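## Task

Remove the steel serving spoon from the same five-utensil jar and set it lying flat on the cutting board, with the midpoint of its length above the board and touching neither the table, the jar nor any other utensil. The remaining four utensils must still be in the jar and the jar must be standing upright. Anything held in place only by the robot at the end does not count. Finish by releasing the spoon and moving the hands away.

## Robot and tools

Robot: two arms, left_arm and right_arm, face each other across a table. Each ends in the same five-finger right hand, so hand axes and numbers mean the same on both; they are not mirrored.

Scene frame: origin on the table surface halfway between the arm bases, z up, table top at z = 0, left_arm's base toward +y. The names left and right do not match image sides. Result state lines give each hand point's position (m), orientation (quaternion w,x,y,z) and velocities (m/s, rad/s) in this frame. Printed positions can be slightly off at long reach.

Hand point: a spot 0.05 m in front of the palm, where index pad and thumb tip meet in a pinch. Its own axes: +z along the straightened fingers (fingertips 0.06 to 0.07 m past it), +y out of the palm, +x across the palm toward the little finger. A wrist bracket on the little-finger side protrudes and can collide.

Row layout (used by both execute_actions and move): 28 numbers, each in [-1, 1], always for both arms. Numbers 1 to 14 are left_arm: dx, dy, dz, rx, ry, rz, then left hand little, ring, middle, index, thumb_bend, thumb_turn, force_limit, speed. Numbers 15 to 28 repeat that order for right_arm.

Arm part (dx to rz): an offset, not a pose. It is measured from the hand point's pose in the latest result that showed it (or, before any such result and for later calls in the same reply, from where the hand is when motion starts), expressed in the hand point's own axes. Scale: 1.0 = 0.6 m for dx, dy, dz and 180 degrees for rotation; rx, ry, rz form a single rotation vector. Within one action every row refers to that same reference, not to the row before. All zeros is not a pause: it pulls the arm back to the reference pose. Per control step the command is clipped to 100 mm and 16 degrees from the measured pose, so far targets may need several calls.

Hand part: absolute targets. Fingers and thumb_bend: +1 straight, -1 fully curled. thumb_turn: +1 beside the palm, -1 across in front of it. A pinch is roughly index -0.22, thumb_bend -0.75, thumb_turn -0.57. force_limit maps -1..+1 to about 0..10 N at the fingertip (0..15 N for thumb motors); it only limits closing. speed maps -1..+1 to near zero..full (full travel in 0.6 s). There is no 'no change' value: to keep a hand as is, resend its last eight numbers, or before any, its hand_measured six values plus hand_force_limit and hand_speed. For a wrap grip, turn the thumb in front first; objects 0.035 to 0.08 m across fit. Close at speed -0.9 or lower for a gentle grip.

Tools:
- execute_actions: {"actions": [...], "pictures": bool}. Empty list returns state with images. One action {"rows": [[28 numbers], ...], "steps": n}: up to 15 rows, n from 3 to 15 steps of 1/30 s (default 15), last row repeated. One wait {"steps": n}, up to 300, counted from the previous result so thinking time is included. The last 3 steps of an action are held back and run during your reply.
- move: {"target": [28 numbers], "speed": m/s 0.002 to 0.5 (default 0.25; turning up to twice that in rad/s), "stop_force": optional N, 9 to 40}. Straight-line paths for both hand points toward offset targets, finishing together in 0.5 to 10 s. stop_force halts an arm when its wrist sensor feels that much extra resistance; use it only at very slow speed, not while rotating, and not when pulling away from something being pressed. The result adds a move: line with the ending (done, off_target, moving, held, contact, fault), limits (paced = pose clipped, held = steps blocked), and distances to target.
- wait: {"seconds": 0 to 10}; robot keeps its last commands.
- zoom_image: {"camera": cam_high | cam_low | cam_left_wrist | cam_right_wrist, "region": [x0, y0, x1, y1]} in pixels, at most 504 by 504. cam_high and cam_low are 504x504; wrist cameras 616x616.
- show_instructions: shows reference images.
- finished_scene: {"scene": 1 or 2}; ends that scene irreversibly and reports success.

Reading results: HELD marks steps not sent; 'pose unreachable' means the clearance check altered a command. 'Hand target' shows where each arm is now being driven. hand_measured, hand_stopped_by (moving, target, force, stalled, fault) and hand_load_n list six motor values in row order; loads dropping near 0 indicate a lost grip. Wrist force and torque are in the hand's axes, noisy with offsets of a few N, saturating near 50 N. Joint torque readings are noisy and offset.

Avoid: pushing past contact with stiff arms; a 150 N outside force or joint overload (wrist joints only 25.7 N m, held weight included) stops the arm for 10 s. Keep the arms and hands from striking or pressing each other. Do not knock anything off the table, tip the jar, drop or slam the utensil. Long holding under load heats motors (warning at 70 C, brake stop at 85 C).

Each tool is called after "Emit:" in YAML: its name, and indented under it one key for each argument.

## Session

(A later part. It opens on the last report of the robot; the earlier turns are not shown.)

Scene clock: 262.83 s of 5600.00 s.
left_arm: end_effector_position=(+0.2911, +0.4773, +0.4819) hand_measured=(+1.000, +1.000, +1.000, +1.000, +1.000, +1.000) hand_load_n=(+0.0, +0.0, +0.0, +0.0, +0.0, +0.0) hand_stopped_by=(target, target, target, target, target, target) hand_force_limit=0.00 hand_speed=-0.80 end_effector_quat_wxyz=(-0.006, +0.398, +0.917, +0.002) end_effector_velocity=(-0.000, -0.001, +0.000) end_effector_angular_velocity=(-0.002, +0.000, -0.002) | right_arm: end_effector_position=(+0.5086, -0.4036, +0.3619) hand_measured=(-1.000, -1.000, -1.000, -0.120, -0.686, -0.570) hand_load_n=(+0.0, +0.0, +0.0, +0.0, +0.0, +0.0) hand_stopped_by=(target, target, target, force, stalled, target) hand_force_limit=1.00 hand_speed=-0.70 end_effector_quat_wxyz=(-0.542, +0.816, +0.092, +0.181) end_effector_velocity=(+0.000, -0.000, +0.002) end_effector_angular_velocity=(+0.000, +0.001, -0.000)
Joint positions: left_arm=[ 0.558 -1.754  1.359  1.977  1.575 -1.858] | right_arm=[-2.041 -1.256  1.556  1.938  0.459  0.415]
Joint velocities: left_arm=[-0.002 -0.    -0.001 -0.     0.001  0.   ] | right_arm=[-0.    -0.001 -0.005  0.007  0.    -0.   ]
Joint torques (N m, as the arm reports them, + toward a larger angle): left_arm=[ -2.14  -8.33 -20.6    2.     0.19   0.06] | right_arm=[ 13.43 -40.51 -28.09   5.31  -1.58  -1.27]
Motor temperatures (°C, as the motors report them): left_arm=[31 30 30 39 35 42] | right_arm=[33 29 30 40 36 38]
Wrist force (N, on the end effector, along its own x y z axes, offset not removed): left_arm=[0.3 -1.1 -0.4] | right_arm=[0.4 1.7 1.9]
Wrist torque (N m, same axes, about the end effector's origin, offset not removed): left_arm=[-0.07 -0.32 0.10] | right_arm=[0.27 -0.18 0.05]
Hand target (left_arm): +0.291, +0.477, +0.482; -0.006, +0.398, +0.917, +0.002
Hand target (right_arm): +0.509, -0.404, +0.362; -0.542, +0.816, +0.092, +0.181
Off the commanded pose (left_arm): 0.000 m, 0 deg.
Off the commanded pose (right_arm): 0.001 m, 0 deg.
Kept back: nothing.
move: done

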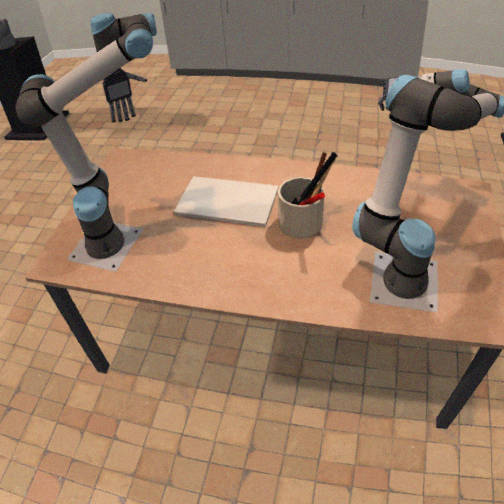

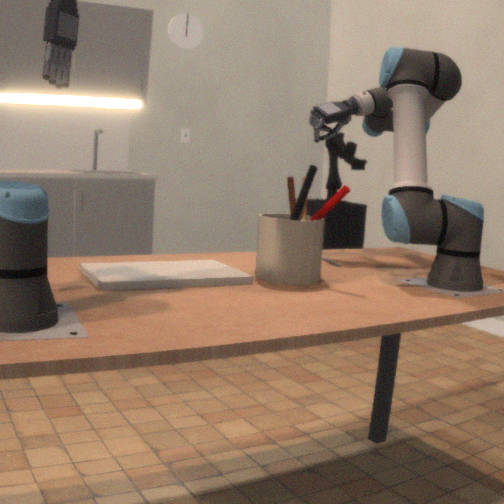

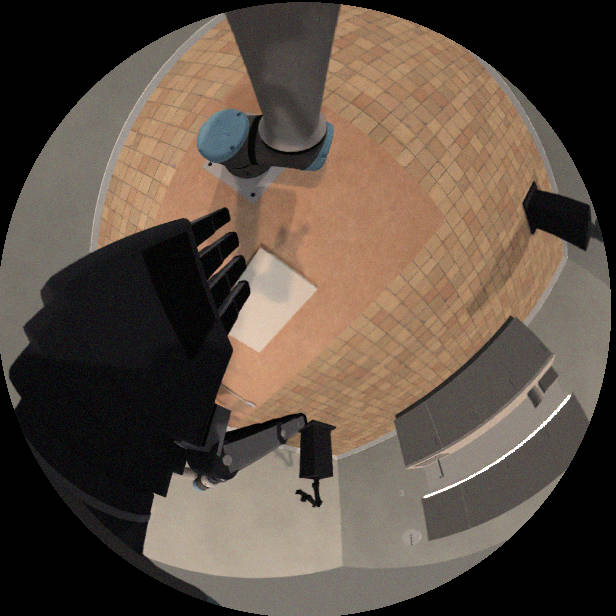

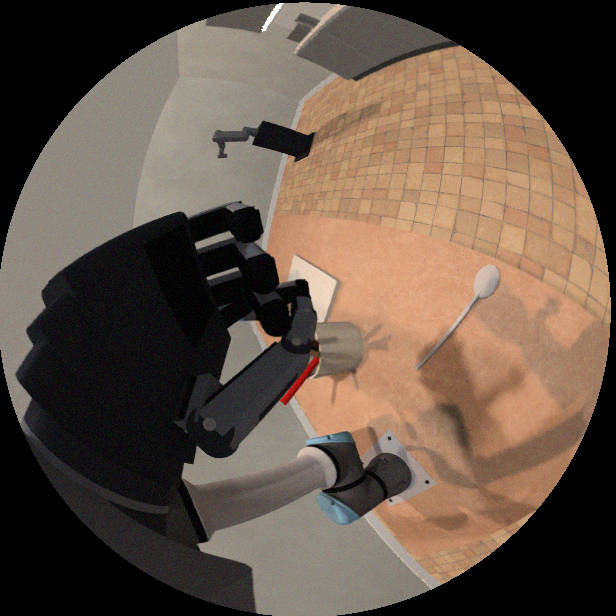

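Emit:
move:
  target: [0,0,0,0,0,0,1,1,1,1,1,1,0,-0.8, -0.16,0.34,0.137,0,0,0,-1,-1,-1,0.5,-0.68,-0.57,1,-0.5]
  speed: 0.2

Emit:
zoom_image:
  camera: "cam_right_wrist"
  region: [200,150,616,566]

Emit:
zoom_image:
  camera: "cam_high"
  region: [300,60,504,264]

Scene clock: 264.97 s of 5600.00 s.
left_arm: end_effector_position=(+0.2911, +0.4773, +0.4819) hand_measured=(+1.000, +1.000, +1.000, +1.000, +1.000, +1.000) hand_load_n=(+0.0, +0.0, +0.0, +0.0, +0.0, +0.0) hand_stopped_by=(target, target, target, target, target, target) hand_force_limit=0.00 hand_speed=-0.80 end_effector_quat_wxyz=(-0.006, +0.398, +0.917, +0.002) end_effector_velocity=(-0.000, +0.001, +0.001) end_effector_angular_velocity=(-0.000, +0.000, +0.001) | right_arm: end_effector_position=(+0.5076, -0.4044, +0.1224) hand_measured=(-1.000, -1.000, -1.000, +0.500, -0.680, -0.570) hand_load_n=(+0.0, +0.0, +0.0, +0.0, +0.0, +0.0) hand_stopped_by=(target, target, target, target, target, target) hand_force_limit=1.00 hand_speed=-0.50 end_effector_quat_wxyz=(-0.542, +0.816, +0.092, +0.181) end_effector_velocity=(+0.001, +0.001, -0.003) end_effector_angular_velocity=(-0.000, +0.001, +0.001)
Joint positions: left_arm=[ 0.558 -1.754  1.359  1.977  1.575 -1.858] | right_arm=[-2.043 -0.946  1.804  1.385  0.46   0.409]
Joint velocities: left_arm=[ 0.002 -0.002  0.     0.002  0.     0.   ] | right_arm=[ 0.002  0.005 -0.002 -0.007 -0.001  0.004]
Joint torques (N m, as the arm reports them, + toward a larger angle): left_arm=[ -1.06  -8.72 -20.68   1.97   0.13  -0.11] | right_arm=[ 14.18 -24.5  -22.47   0.45  -3.07   1.92]
Motor temperatures (°C, as the motors report them): left_arm=[31 30 30 39 35 42] | right_arm=[33 29 30 40 36 38]
Wrist force (N, on the end effector, along its own x y z axes, offset not removed): left_arm=[-0.1 -2.2 0.9] | right_arm=[0.3 3.3 0.6]
Wrist torque (N m, same axes, about the end effector's origin, offset not removed): left_arm=[-0.33 -0.23 0.03] | right_arm=[0.63 -0.26 0.04]
Hand target (left_arm): +0.291, +0.477, +0.482; -0.006, +0.398, +0.917, +0.002
Hand target (right_arm): +0.508, -0.404, +0.122; -0.542, +0.816, +0.092, +0.181
Off the commanded pose (left_arm): 0.000 m, 0 deg.
Off the commanded pose (right_arm): 0.001 m, 0 deg.
Kept back: nothing.
move: done

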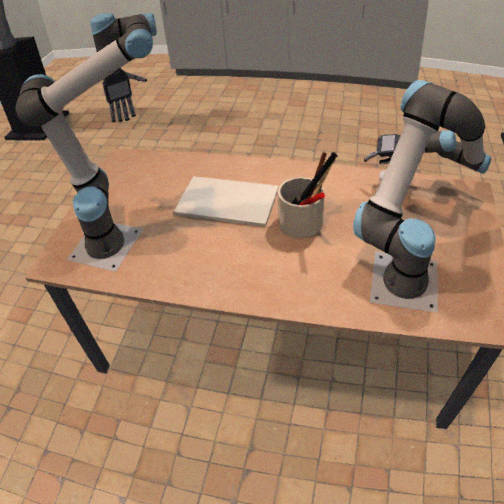

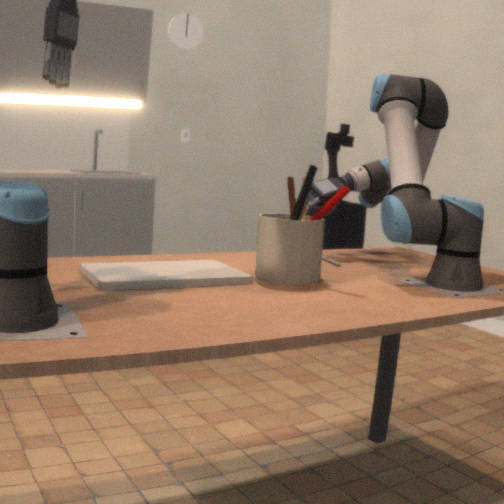

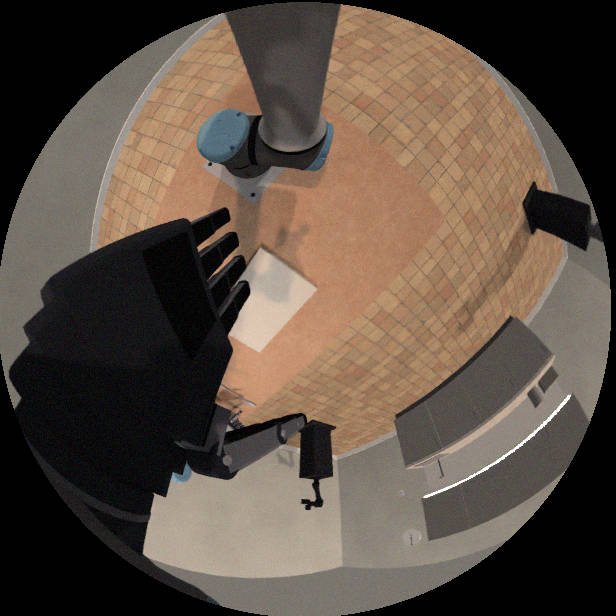

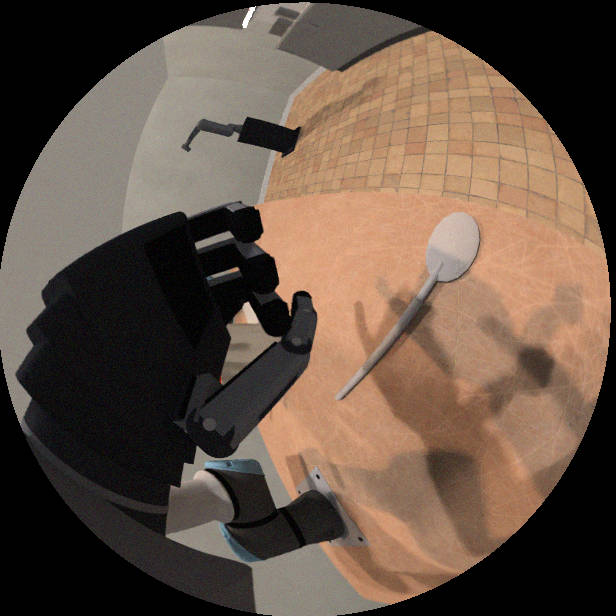

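Region (200, 150, 616, 566) of cam_right_wrist's 616x616 image, scaled by 1.212, with more detail than that image has.

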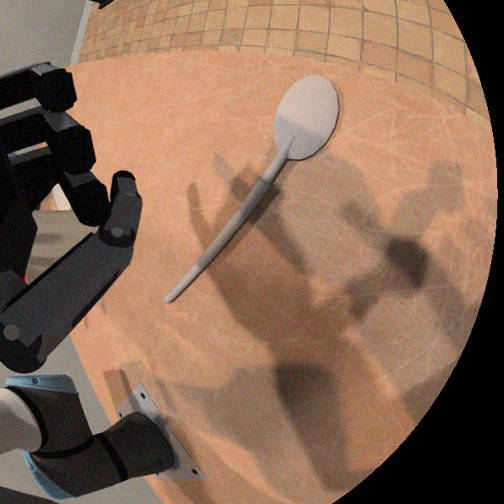

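Region (300, 60, 504, 264) of cam_high's 504x504 image, scaled by 2.471, with more detail than that image has.

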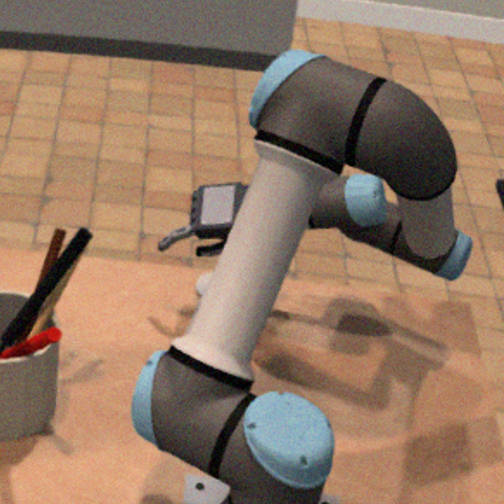

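Emit:
move:
  target: [0,0,0,0,0,0,1,1,1,1,1,1,0,-0.8, -0.047,0.1,0.04,0,0,0,-1,-1,-1,0.5,-0.68,-0.57,1,-0.5]
  speed: 0.08

Emit:
zoom_image:
  camera: "cam_right_wrist"
  region: [200,150,616,566]

Emit:
zoom_image:
  camera: "cam_low"
  region: [280,170,440,300]

Scene clock: 266.60 s of 5600.00 s.
left_arm: end_effector_position=(+0.2911, +0.4773, +0.4819) hand_measured=(+1.000, +1.000, +1.000, +1.000, +1.000, +1.000) hand_load_n=(+0.0, +0.0, +0.0, +0.0, +0.0, +0.0) hand_stopped_by=(target, target, target, target, target, target) hand_force_limit=0.00 hand_speed=-0.80 end_effector_quat_wxyz=(-0.006, +0.398, +0.917, +0.002) end_effector_velocity=(+0.000, -0.001, -0.000) end_effector_angular_velocity=(+0.002, +0.001, -0.001) | right_arm: end_effector_position=(+0.5073, -0.4050, +0.0523) hand_measured=(-1.000, -1.000, -1.000, +0.500, -0.680, -0.570) hand_load_n=(+0.0, +0.0, +0.0, +0.0, +0.0, +0.0) hand_stopped_by=(target, target, target, target, target, target) hand_force_limit=1.00 hand_speed=-0.50 end_effector_quat_wxyz=(-0.542, +0.816, +0.092, +0.181) end_effector_velocity=(+0.001, -0.000, -0.003) end_effector_angular_velocity=(+0.002, +0.000, -0.002)
Joint positions: left_arm=[ 0.558 -1.754  1.359  1.977  1.575 -1.858] | right_arm=[-2.045 -0.81   1.81   1.245  0.461  0.407]
Joint velocities: left_arm=[-0.     0.002 -0.001  0.    -0.     0.   ] | right_arm=[-0.     0.007 -0.001 -0.006 -0.002  0.001]
Joint torques (N m, as the arm reports them, + toward a larger angle): left_arm=[ -1.29  -8.07 -20.86   2.01   0.11  -0.1 ] | right_arm=[ 13.51 -27.34 -20.88  -0.37  -2.9    2.38]
Motor temperatures (°C, as the motors report them): left_arm=[31 30 30 39 35 42] | right_arm=[33 29 30 40 36 38]
Wrist force (N, on the end effector, along its own x y z axes, offset not removed): left_arm=[0.6 -1.1 1.7] | right_arm=[1.4 2.7 2.2]
Wrist torque (N m, same axes, about the end effector's origin, offset not removed): left_arm=[-0.22 -0.38 0.11] | right_arm=[0.39 -0.38 0.10]
Hand target (left_arm): +0.291, +0.477, +0.482; -0.006, +0.398, +0.917, +0.002
Hand target (right_arm): +0.507, -0.405, +0.052; -0.542, +0.816, +0.092, +0.181
Off the commanded pose (left_arm): 0.000 m, 0 deg.
Off the commanded pose (right_arm): 0.000 m, 0 deg.
Kept back: nothing.
move: done

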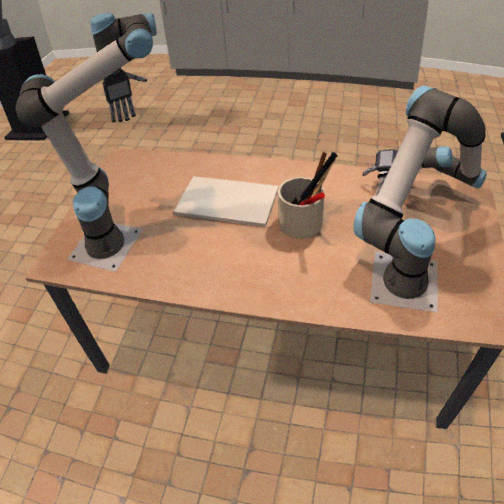

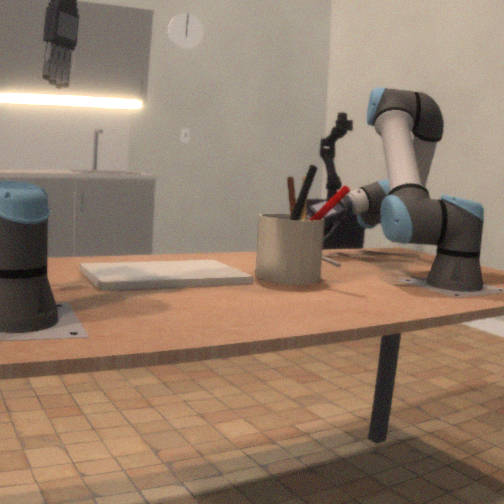

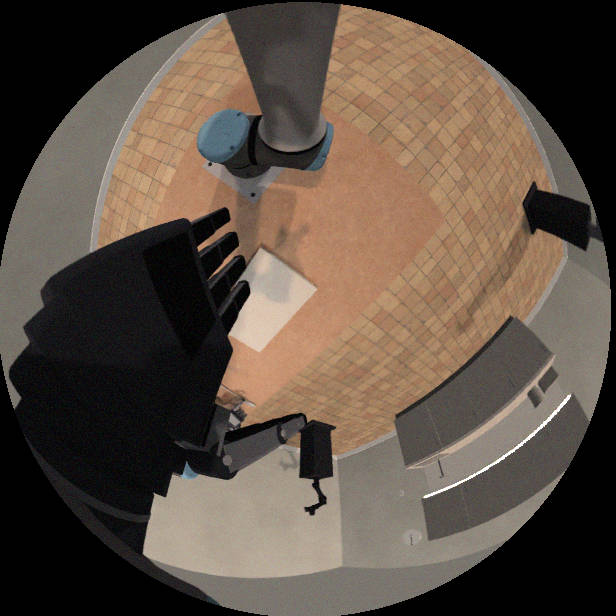

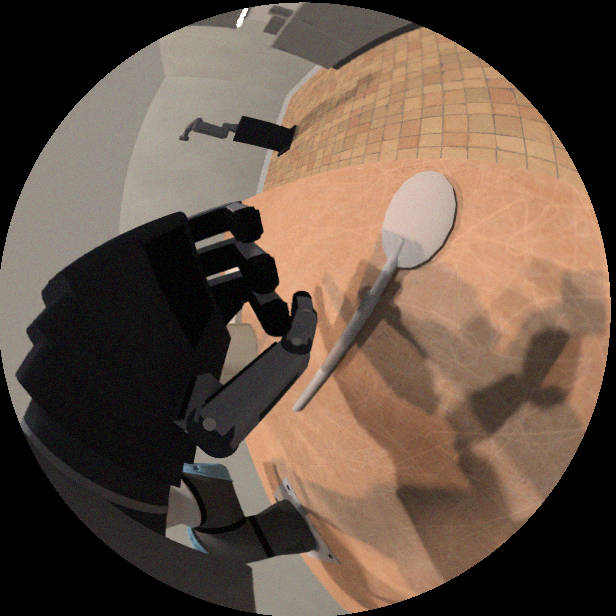

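Region (200, 150, 616, 566) of cam_right_wrist's 616x616 image, scaled by 1.212, with more detail than that image has.

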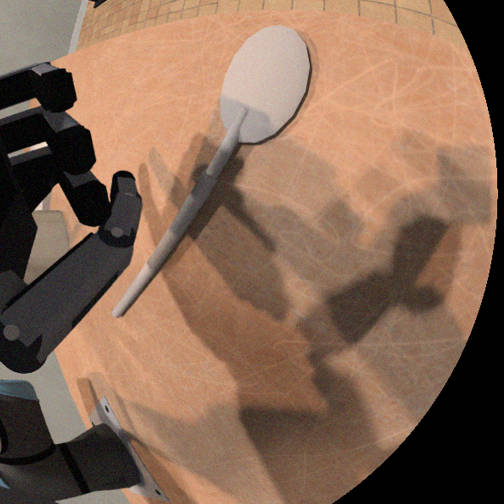

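Region (280, 170, 440, 300) of cam_low's 504x504 image, scaled by 3.150, with more detail than that image has; it fills the top 410 rows of this view, and the rest is white.

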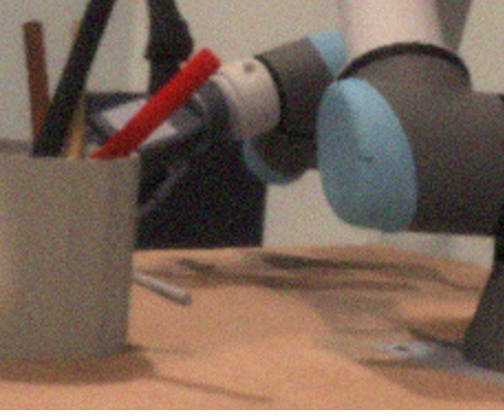

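Emit:
move:
  target: [0,0,0,0,0,0,1,1,1,1,1,1,0,-0.8, 0.036,0.075,0.034,0,0,0,-1,-1,-1,0.5,-0.68,-0.57,1,-0.5]
  speed: 0.02
  stop_force: 9

Emit:
zoom_image:
  camera: "cam_right_wrist"
  region: [150,100,616,566]

Scene clock: 269.83 s of 5600.00 s.
left_arm: end_effector_position=(+0.2911, +0.4773, +0.4819) hand_measured=(+1.000, +1.000, +1.000, +1.000, +1.000, +1.000) hand_load_n=(+0.0, +0.0, +0.0, +0.0, +0.0, +0.0) hand_stopped_by=(target, target, target, target, target, target) hand_force_limit=0.00 hand_speed=-0.80 end_effector_quat_wxyz=(-0.006, +0.398, +0.917, +0.002) end_effector_velocity=(-0.000, -0.001, -0.000) end_effector_angular_velocity=(+0.002, +0.002, -0.003) | right_arm: end_effector_position=(+0.5465, -0.4051, +0.0158) hand_measured=(-1.000, -1.000, -1.000, +0.500, -0.680, -0.570) hand_load_n=(+0.0, +0.0, +0.0, +0.0, +0.0, +0.0) hand_stopped_by=(target, target, target, target, target, target) hand_force_limit=1.00 hand_speed=-0.50 end_effector_quat_wxyz=(-0.542, +0.816, +0.092, +0.181) end_effector_velocity=(+0.002, +0.000, -0.002) end_effector_angular_velocity=(+0.000, -0.000, -0.000)
Joint positions: left_arm=[ 0.558 -1.754  1.359  1.977  1.575 -1.858] | right_arm=[-2.004 -0.69   1.661  1.205  0.437  0.483]
Joint velocities: left_arm=[-0.001  0.002  0.     0.001  0.     0.002] | right_arm=[ 0.002  0.006 -0.009 -0.002 -0.002  0.004]
Joint torques (N m, as the arm reports them, + toward a larger angle): left_arm=[ -1.39  -7.85 -20.72   1.99   0.13   0.03] | right_arm=[ 15.26 -30.09 -17.18  -0.02  -3.14   2.72]
Motor temperatures (°C, as the motors report them): left_arm=[31 30 30 39 35 42] | right_arm=[33 29 30 40 36 38]
Wrist force (N, on the end effector, along its own x y z axes, offset not removed): left_arm=[0.3 -3.1 1.6] | right_arm=[0.8 4.1 2.1]
Wrist torque (N m, same axes, about the end effector's origin, offset not removed): left_arm=[-0.57 -0.33 0.07] | right_arm=[0.66 -0.18 0.12]
Hand target (left_arm): +0.291, +0.477, +0.482; -0.006, +0.398, +0.917, +0.002
Hand target (right_arm): +0.547, -0.405, +0.016; -0.542, +0.816, +0.092, +0.181
Off the commanded pose (left_arm): 0.000 m, 0 deg.
Off the commanded pose (right_arm): 0.000 m, 0 deg.
Kept back: nothing.
move: done

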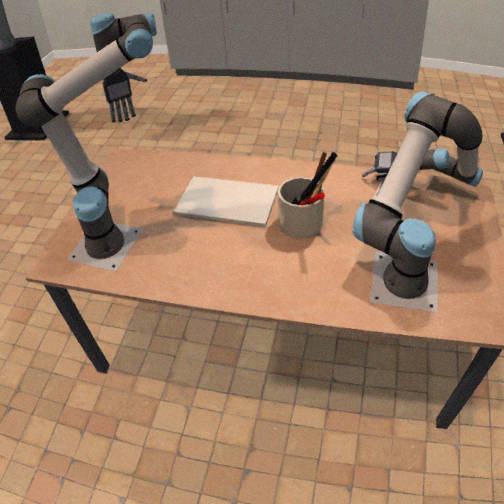

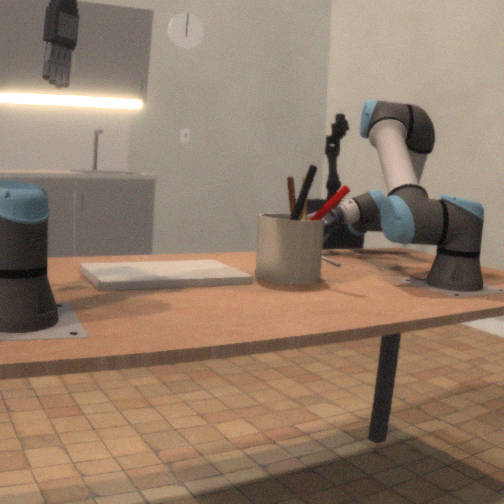

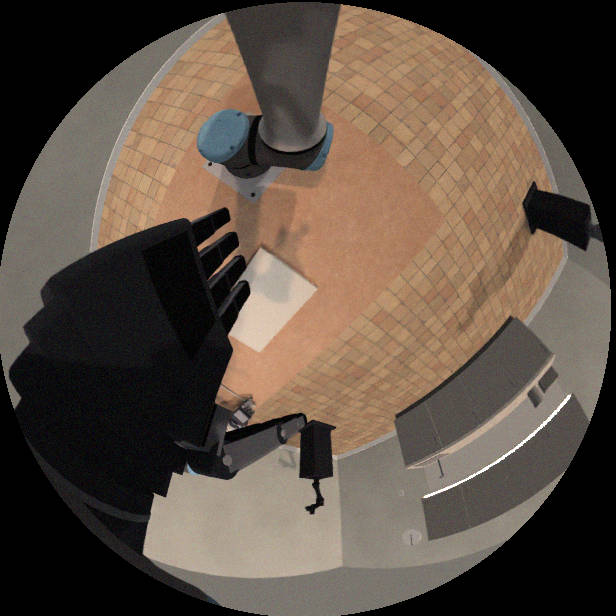

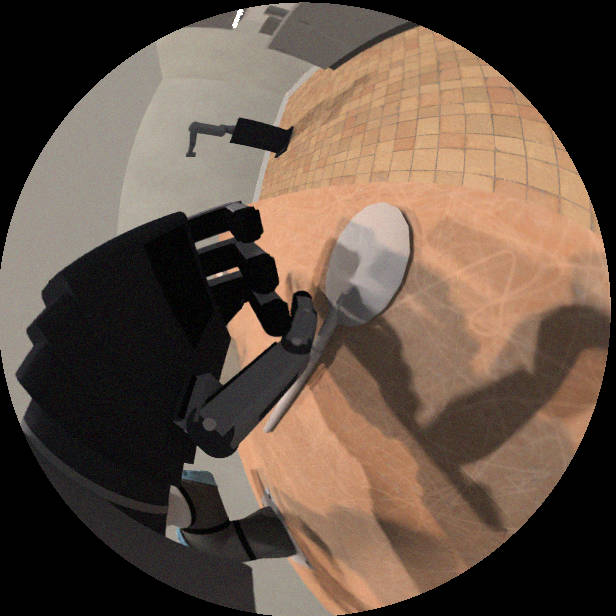

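Region (150, 100, 616, 566) of cam_right_wrist's 616x616 image, scaled by 1.082, with more detail than that image has.

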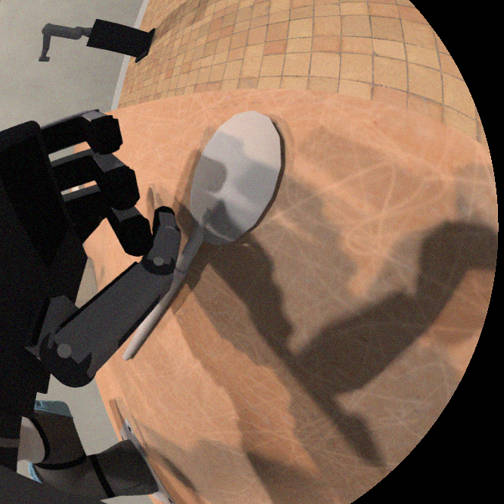

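Emit:
move:
  target: [0,0,0,0,0,0,1,1,1,1,1,1,0,-0.8, 0,0,0,0,0,0,-1,-1,-1,-0.7,-0.68,-0.57,0.7,-0.7]

Emit:
zoom_image:
  camera: "cam_right_wrist"
  region: [150,100,616,566]

Scene clock: 273.60 s of 5600.00 s.
left_arm: end_effector_position=(+0.2911, +0.4773, +0.4819) hand_measured=(+1.000, +1.000, +1.000, +1.000, +1.000, +1.000) hand_load_n=(+0.0, +0.0, +0.0, +0.0, +0.0, +0.0) hand_stopped_by=(target, target, target, target, target, target) hand_force_limit=0.00 hand_speed=-0.80 end_effector_quat_wxyz=(-0.006, +0.398, +0.917, +0.002) end_effector_velocity=(+0.000, -0.001, -0.000) end_effector_angular_velocity=(-0.002, -0.001, +0.001) | right_arm: end_effector_position=(+0.5465, -0.4051, +0.0158) hand_measured=(-1.000, -1.000, -1.000, -0.244, -0.680, -0.570) hand_load_n=(+0.0, +0.0, +0.0, +10.0, +1.0, -0.5) hand_stopped_by=(target, target, target, force, target, target) hand_force_limit=0.70 hand_speed=-0.70 end_effector_quat_wxyz=(-0.542, +0.816, +0.092, +0.181) end_effector_velocity=(+0.000, -0.000, +0.000) end_effector_angular_velocity=(+0.001, -0.001, -0.001)
Joint positions: left_arm=[ 0.558 -1.754  1.359  1.977  1.575 -1.858] | right_arm=[-2.004 -0.69   1.661  1.205  0.437  0.483]
Joint velocities: left_arm=[-0.     0.    -0.    -0.002 -0.    -0.001] | right_arm=[-0.001 -0.    -0.    -0.    -0.001 -0.001]
Joint torques (N m, as the arm reports them, + toward a larger angle): left_arm=[ -1.68  -8.12 -20.59   2.04   0.19  -0.01] | right_arm=[-12.98 -51.88  -0.13   5.42   0.7   -2.27]
Motor temperatures (°C, as the motors report them): left_arm=[31 30 30 39 35 42] | right_arm=[33 29 30 40 36 38]
Wrist force (N, on the end effector, along its own x y z axes, offset not removed): left_arm=[-0.5 -0.8 0.6] | right_arm=[2.0 2.8 3.8]
Wrist torque (N m, same axes, about the end effector's origin, offset not removed): left_arm=[-0.10 -0.13 0.03] | right_arm=[0.39 -0.57 0.07]
Hand target (left_arm): +0.291, +0.477, +0.482; -0.006, +0.398, +0.917, +0.002
Hand target (right_arm): +0.546, -0.405, +0.016; -0.542, +0.816, +0.092, +0.181
Off the commanded pose (left_arm): 0.000 m, 0 deg.
Off the commanded pose (right_arm): 0.000 m, 0 deg.
Kept back: nothing.
move: done

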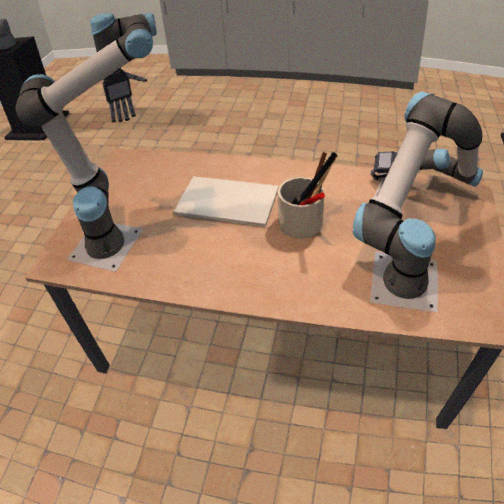

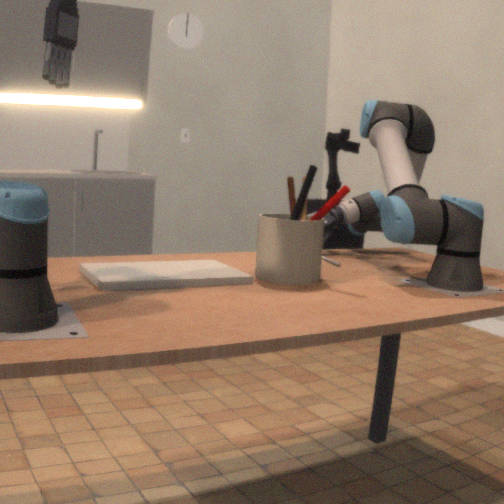

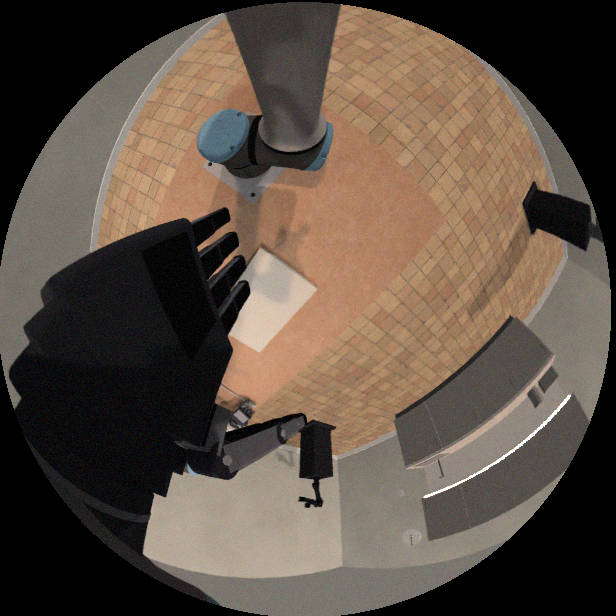

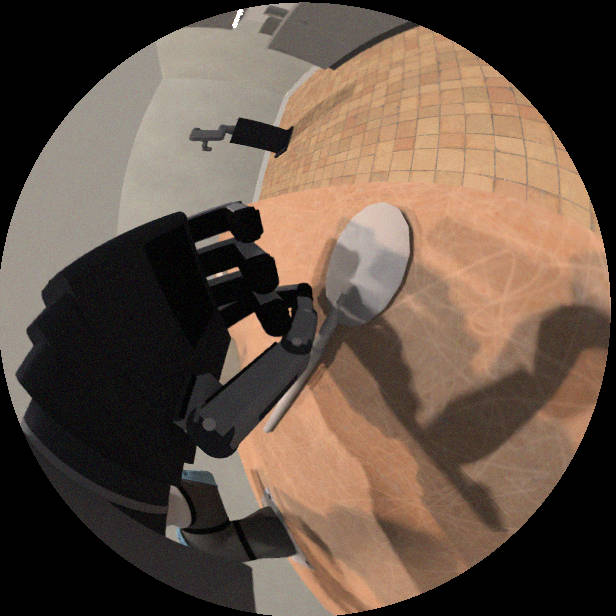

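Region (150, 100, 616, 566) of cam_right_wrist's 616x616 image, scaled by 1.082, with more detail than that image has.

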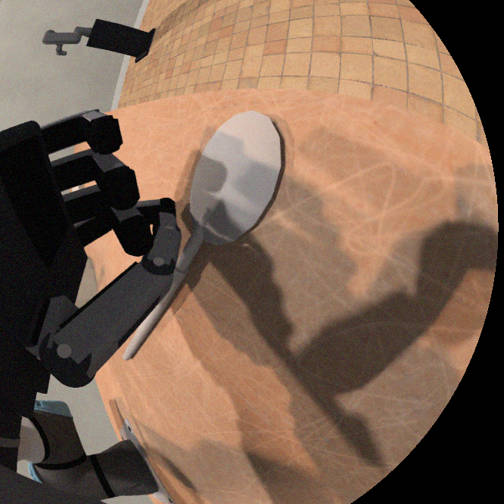

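Emit:
move:
  target: [0,0,0,0,0,0,1,1,1,1,1,1,0,-0.8, 0,0,0,0,0,0,-1,-1,-1,0.4,-0.68,-0.57,0.7,-0.3]

Emit:
move:
  target: [0,0,0,0,0,0,1,1,1,1,1,1,0,-0.8, -0.008,0.017,0.007,0,0,0,-1,-1,-1,0.4,-0.68,-0.57,0.7,-0.3]
  speed: 0.006
  stop_force: 9

Emit:
zoom_image:
  camera: "cam_right_wrist"
  region: [200,150,500,450]

Scene clock: 274.67 s of 5600.00 s.
left_arm: end_effector_position=(+0.2911, +0.4773, +0.4819) hand_measured=(+1.000, +1.000, +1.000, +1.000, +1.000, +1.000) hand_load_n=(+0.0, +0.0, +0.0, +0.0, +0.0, +0.0) hand_stopped_by=(target, target, target, target, target, target) hand_force_limit=0.00 hand_speed=-0.80 end_effector_quat_wxyz=(-0.006, +0.398, +0.917, +0.002) end_effector_velocity=(-0.000, +0.000, +0.000) end_effector_angular_velocity=(-0.001, -0.000, +0.000) | right_arm: end_effector_position=(+0.5465, -0.4051, +0.0158) hand_measured=(-1.000, -1.000, -1.000, +0.400, -0.680, -0.570) hand_load_n=(+0.0, +0.0, +0.0, +0.0, +0.0, +0.0) hand_stopped_by=(target, target, target, target, target, target) hand_force_limit=0.70 hand_speed=-0.30 end_effector_quat_wxyz=(-0.542, +0.816, +0.092, +0.181) end_effector_velocity=(-0.000, +0.000, -0.000) end_effector_angular_velocity=(-0.002, -0.000, +0.002)
Joint positions: left_arm=[ 0.558 -1.754  1.359  1.977  1.575 -1.858] | right_arm=[-2.004 -0.69   1.661  1.205  0.437  0.483]
Joint velocities: left_arm=[ 0.    -0.001  0.    -0.     0.001  0.   ] | right_arm=[ 0.    -0.     0.     0.     0.002 -0.001]
Joint torques (N m, as the arm reports them, + toward a larger angle): left_arm=[ -1.85  -8.16 -20.55   1.98   0.14   0.08] | right_arm=[-13.38 -50.51  -0.79   5.26   0.6   -2.12]
Motor temperatures (°C, as the motors report them): left_arm=[31 30 30 39 35 42] | right_arm=[33 29 30 40 36 38]
Wrist force (N, on the end effector, along its own x y z axes, offset not removed): left_arm=[0.2 -0.7 0.4] | right_arm=[0.4 1.5 3.8]
Wrist torque (N m, same axes, about the end effector's origin, offset not removed): left_arm=[-0.08 -0.30 0.06] | right_arm=[0.19 -0.34 0.10]
Hand target (left_arm): +0.291, +0.477, +0.482; -0.006, +0.398, +0.917, +0.002
Hand target (right_arm): +0.546, -0.405, +0.016; -0.542, +0.816, +0.092, +0.181
Off the commanded pose (left_arm): 0.000 m, 0 deg.
Off the commanded pose (right_arm): 0.000 m, 0 deg.
Kept back: nothing.
move: done

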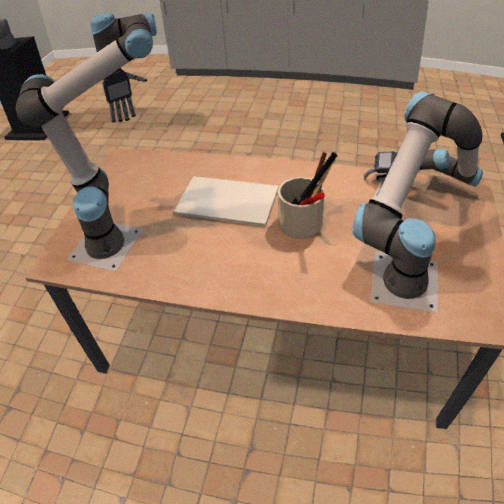

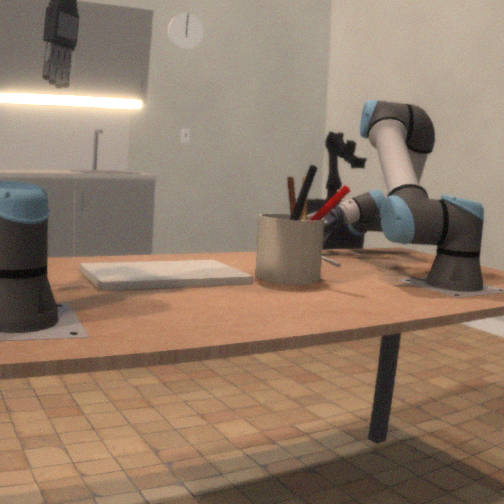

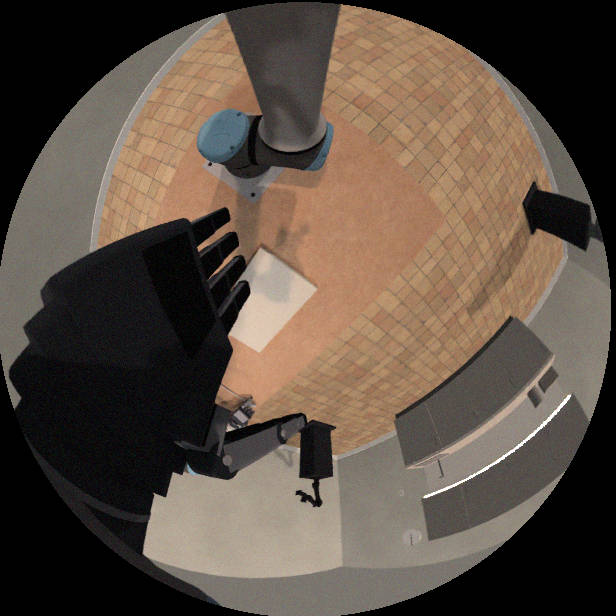

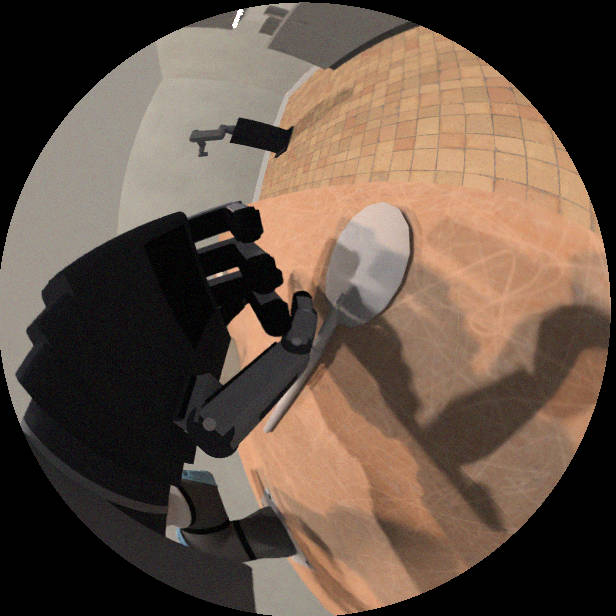

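Scene clock: 276.40 s of 5600.00 s.
left_arm: end_effector_position=(+0.2911, +0.4773, +0.4819) hand_measured=(+1.000, +1.000, +1.000, +1.000, +1.000, +1.000) hand_load_n=(+0.0, +0.0, +0.0, +0.0, +0.0, +0.0) hand_stopped_by=(target, target, target, target, target, target) hand_force_limit=0.00 hand_speed=-0.80 end_effector_quat_wxyz=(-0.006, +0.398, +0.917, +0.002) end_effector_velocity=(+0.000, -0.000, +0.000) end_effector_angular_velocity=(-0.000, -0.001, -0.001) | right_arm: end_effector_position=(+0.5465, -0.4051, +0.0077) hand_measured=(-1.000, -1.000, -1.000, +0.400, -0.684, -0.570) hand_load_n=(+0.0, +0.0, +0.0, +0.5, -5.0, -1.5) hand_stopped_by=(target, target, target, target, target, target) hand_force_limit=0.70 hand_speed=-0.30 end_effector_quat_wxyz=(-0.541, +0.816, +0.092, +0.181) end_effector_velocity=(+0.000, +0.001, +0.002) end_effector_angular_velocity=(-0.000, -0.001, +0.001)
Joint positions: left_arm=[ 0.558 -1.754  1.359  1.977  1.575 -1.858] | right_arm=[-2.004 -0.675  1.659  1.192  0.437  0.483]
Joint velocities: left_arm=[-0.    -0.    -0.    -0.001 -0.001  0.   ] | right_arm=[ 0.002 -0.005 -0.     0.003 -0.     0.002]
Joint torques (N m, as the arm reports them, + toward a larger angle): left_arm=[ -1.79  -7.92 -20.66   1.98   0.17  -0.05] | right_arm=[ -7.89 -46.01  -9.64   2.93   0.    -0.02]
Motor temperatures (°C, as the motors report them): left_arm=[31 30 30 39 35 42] | right_arm=[33 29 30 40 36 38]
Wrist force (N, on the end effector, along its own x y z axes, offset not removed): left_arm=[0.3 -0.9 0.6] | right_arm=[7.2 -9.2 -4.5]
Wrist torque (N m, same axes, about the end effector's origin, offset not removed): left_arm=[-0.12 -0.23 0.13] | right_arm=[0.38 -0.62 0.20]
Hand target (left_arm): +0.291, +0.477, +0.482; -0.006, +0.398, +0.917, +0.002
Hand target (right_arm): +0.546, -0.405, +0.008; -0.542, +0.816, +0.092, +0.181
Off the commanded pose (left_arm): 0.000 m, 0 deg.
Off the commanded pose (right_arm): 0.004 m, 0 deg.
Kept back: nothing.
move: contact (right_arm)

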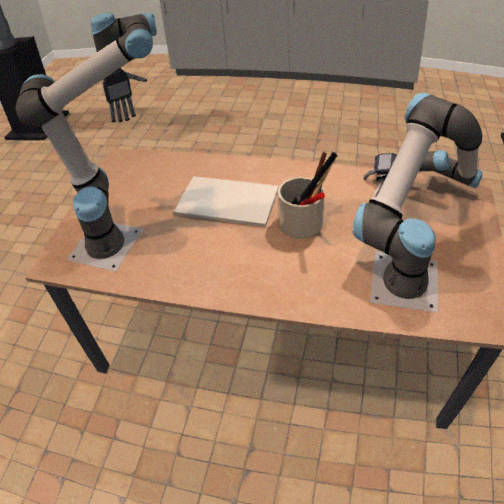

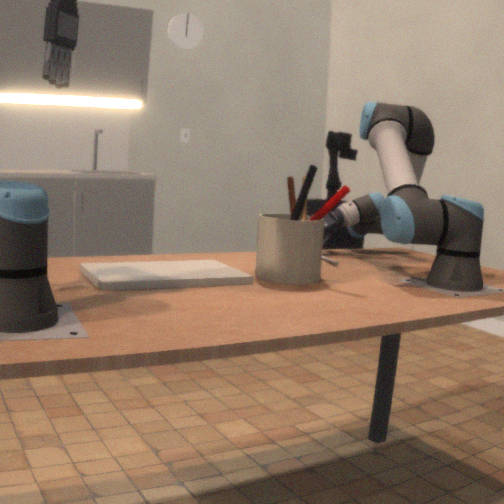

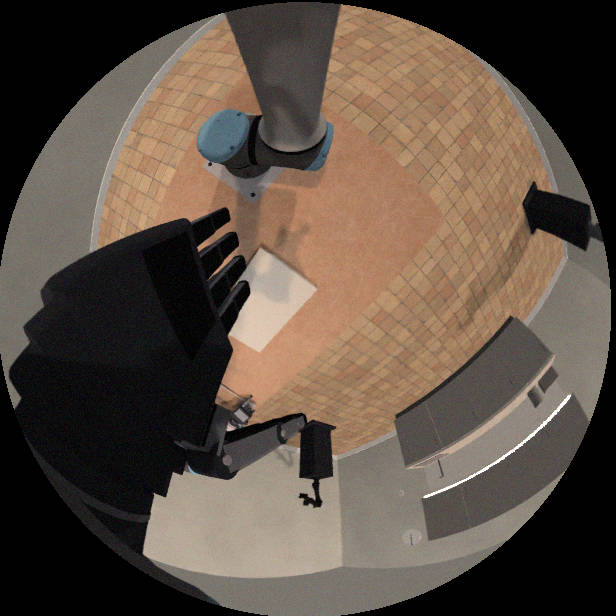

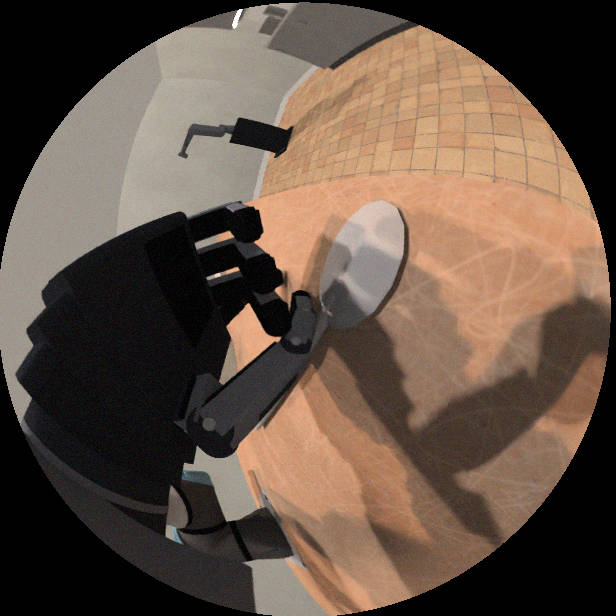

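Region (200, 150, 500, 450) of cam_right_wrist's 616x616 image, scaled by 1.680, with more detail than that image has.

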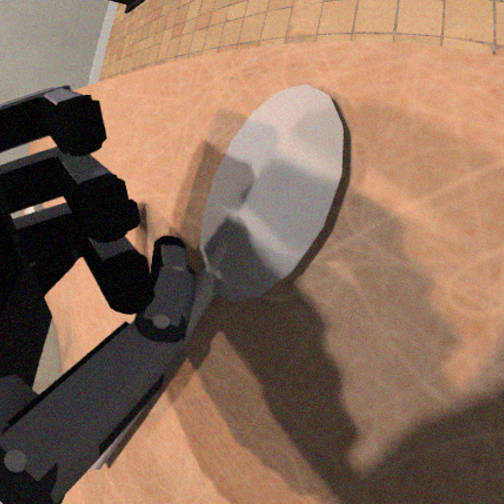

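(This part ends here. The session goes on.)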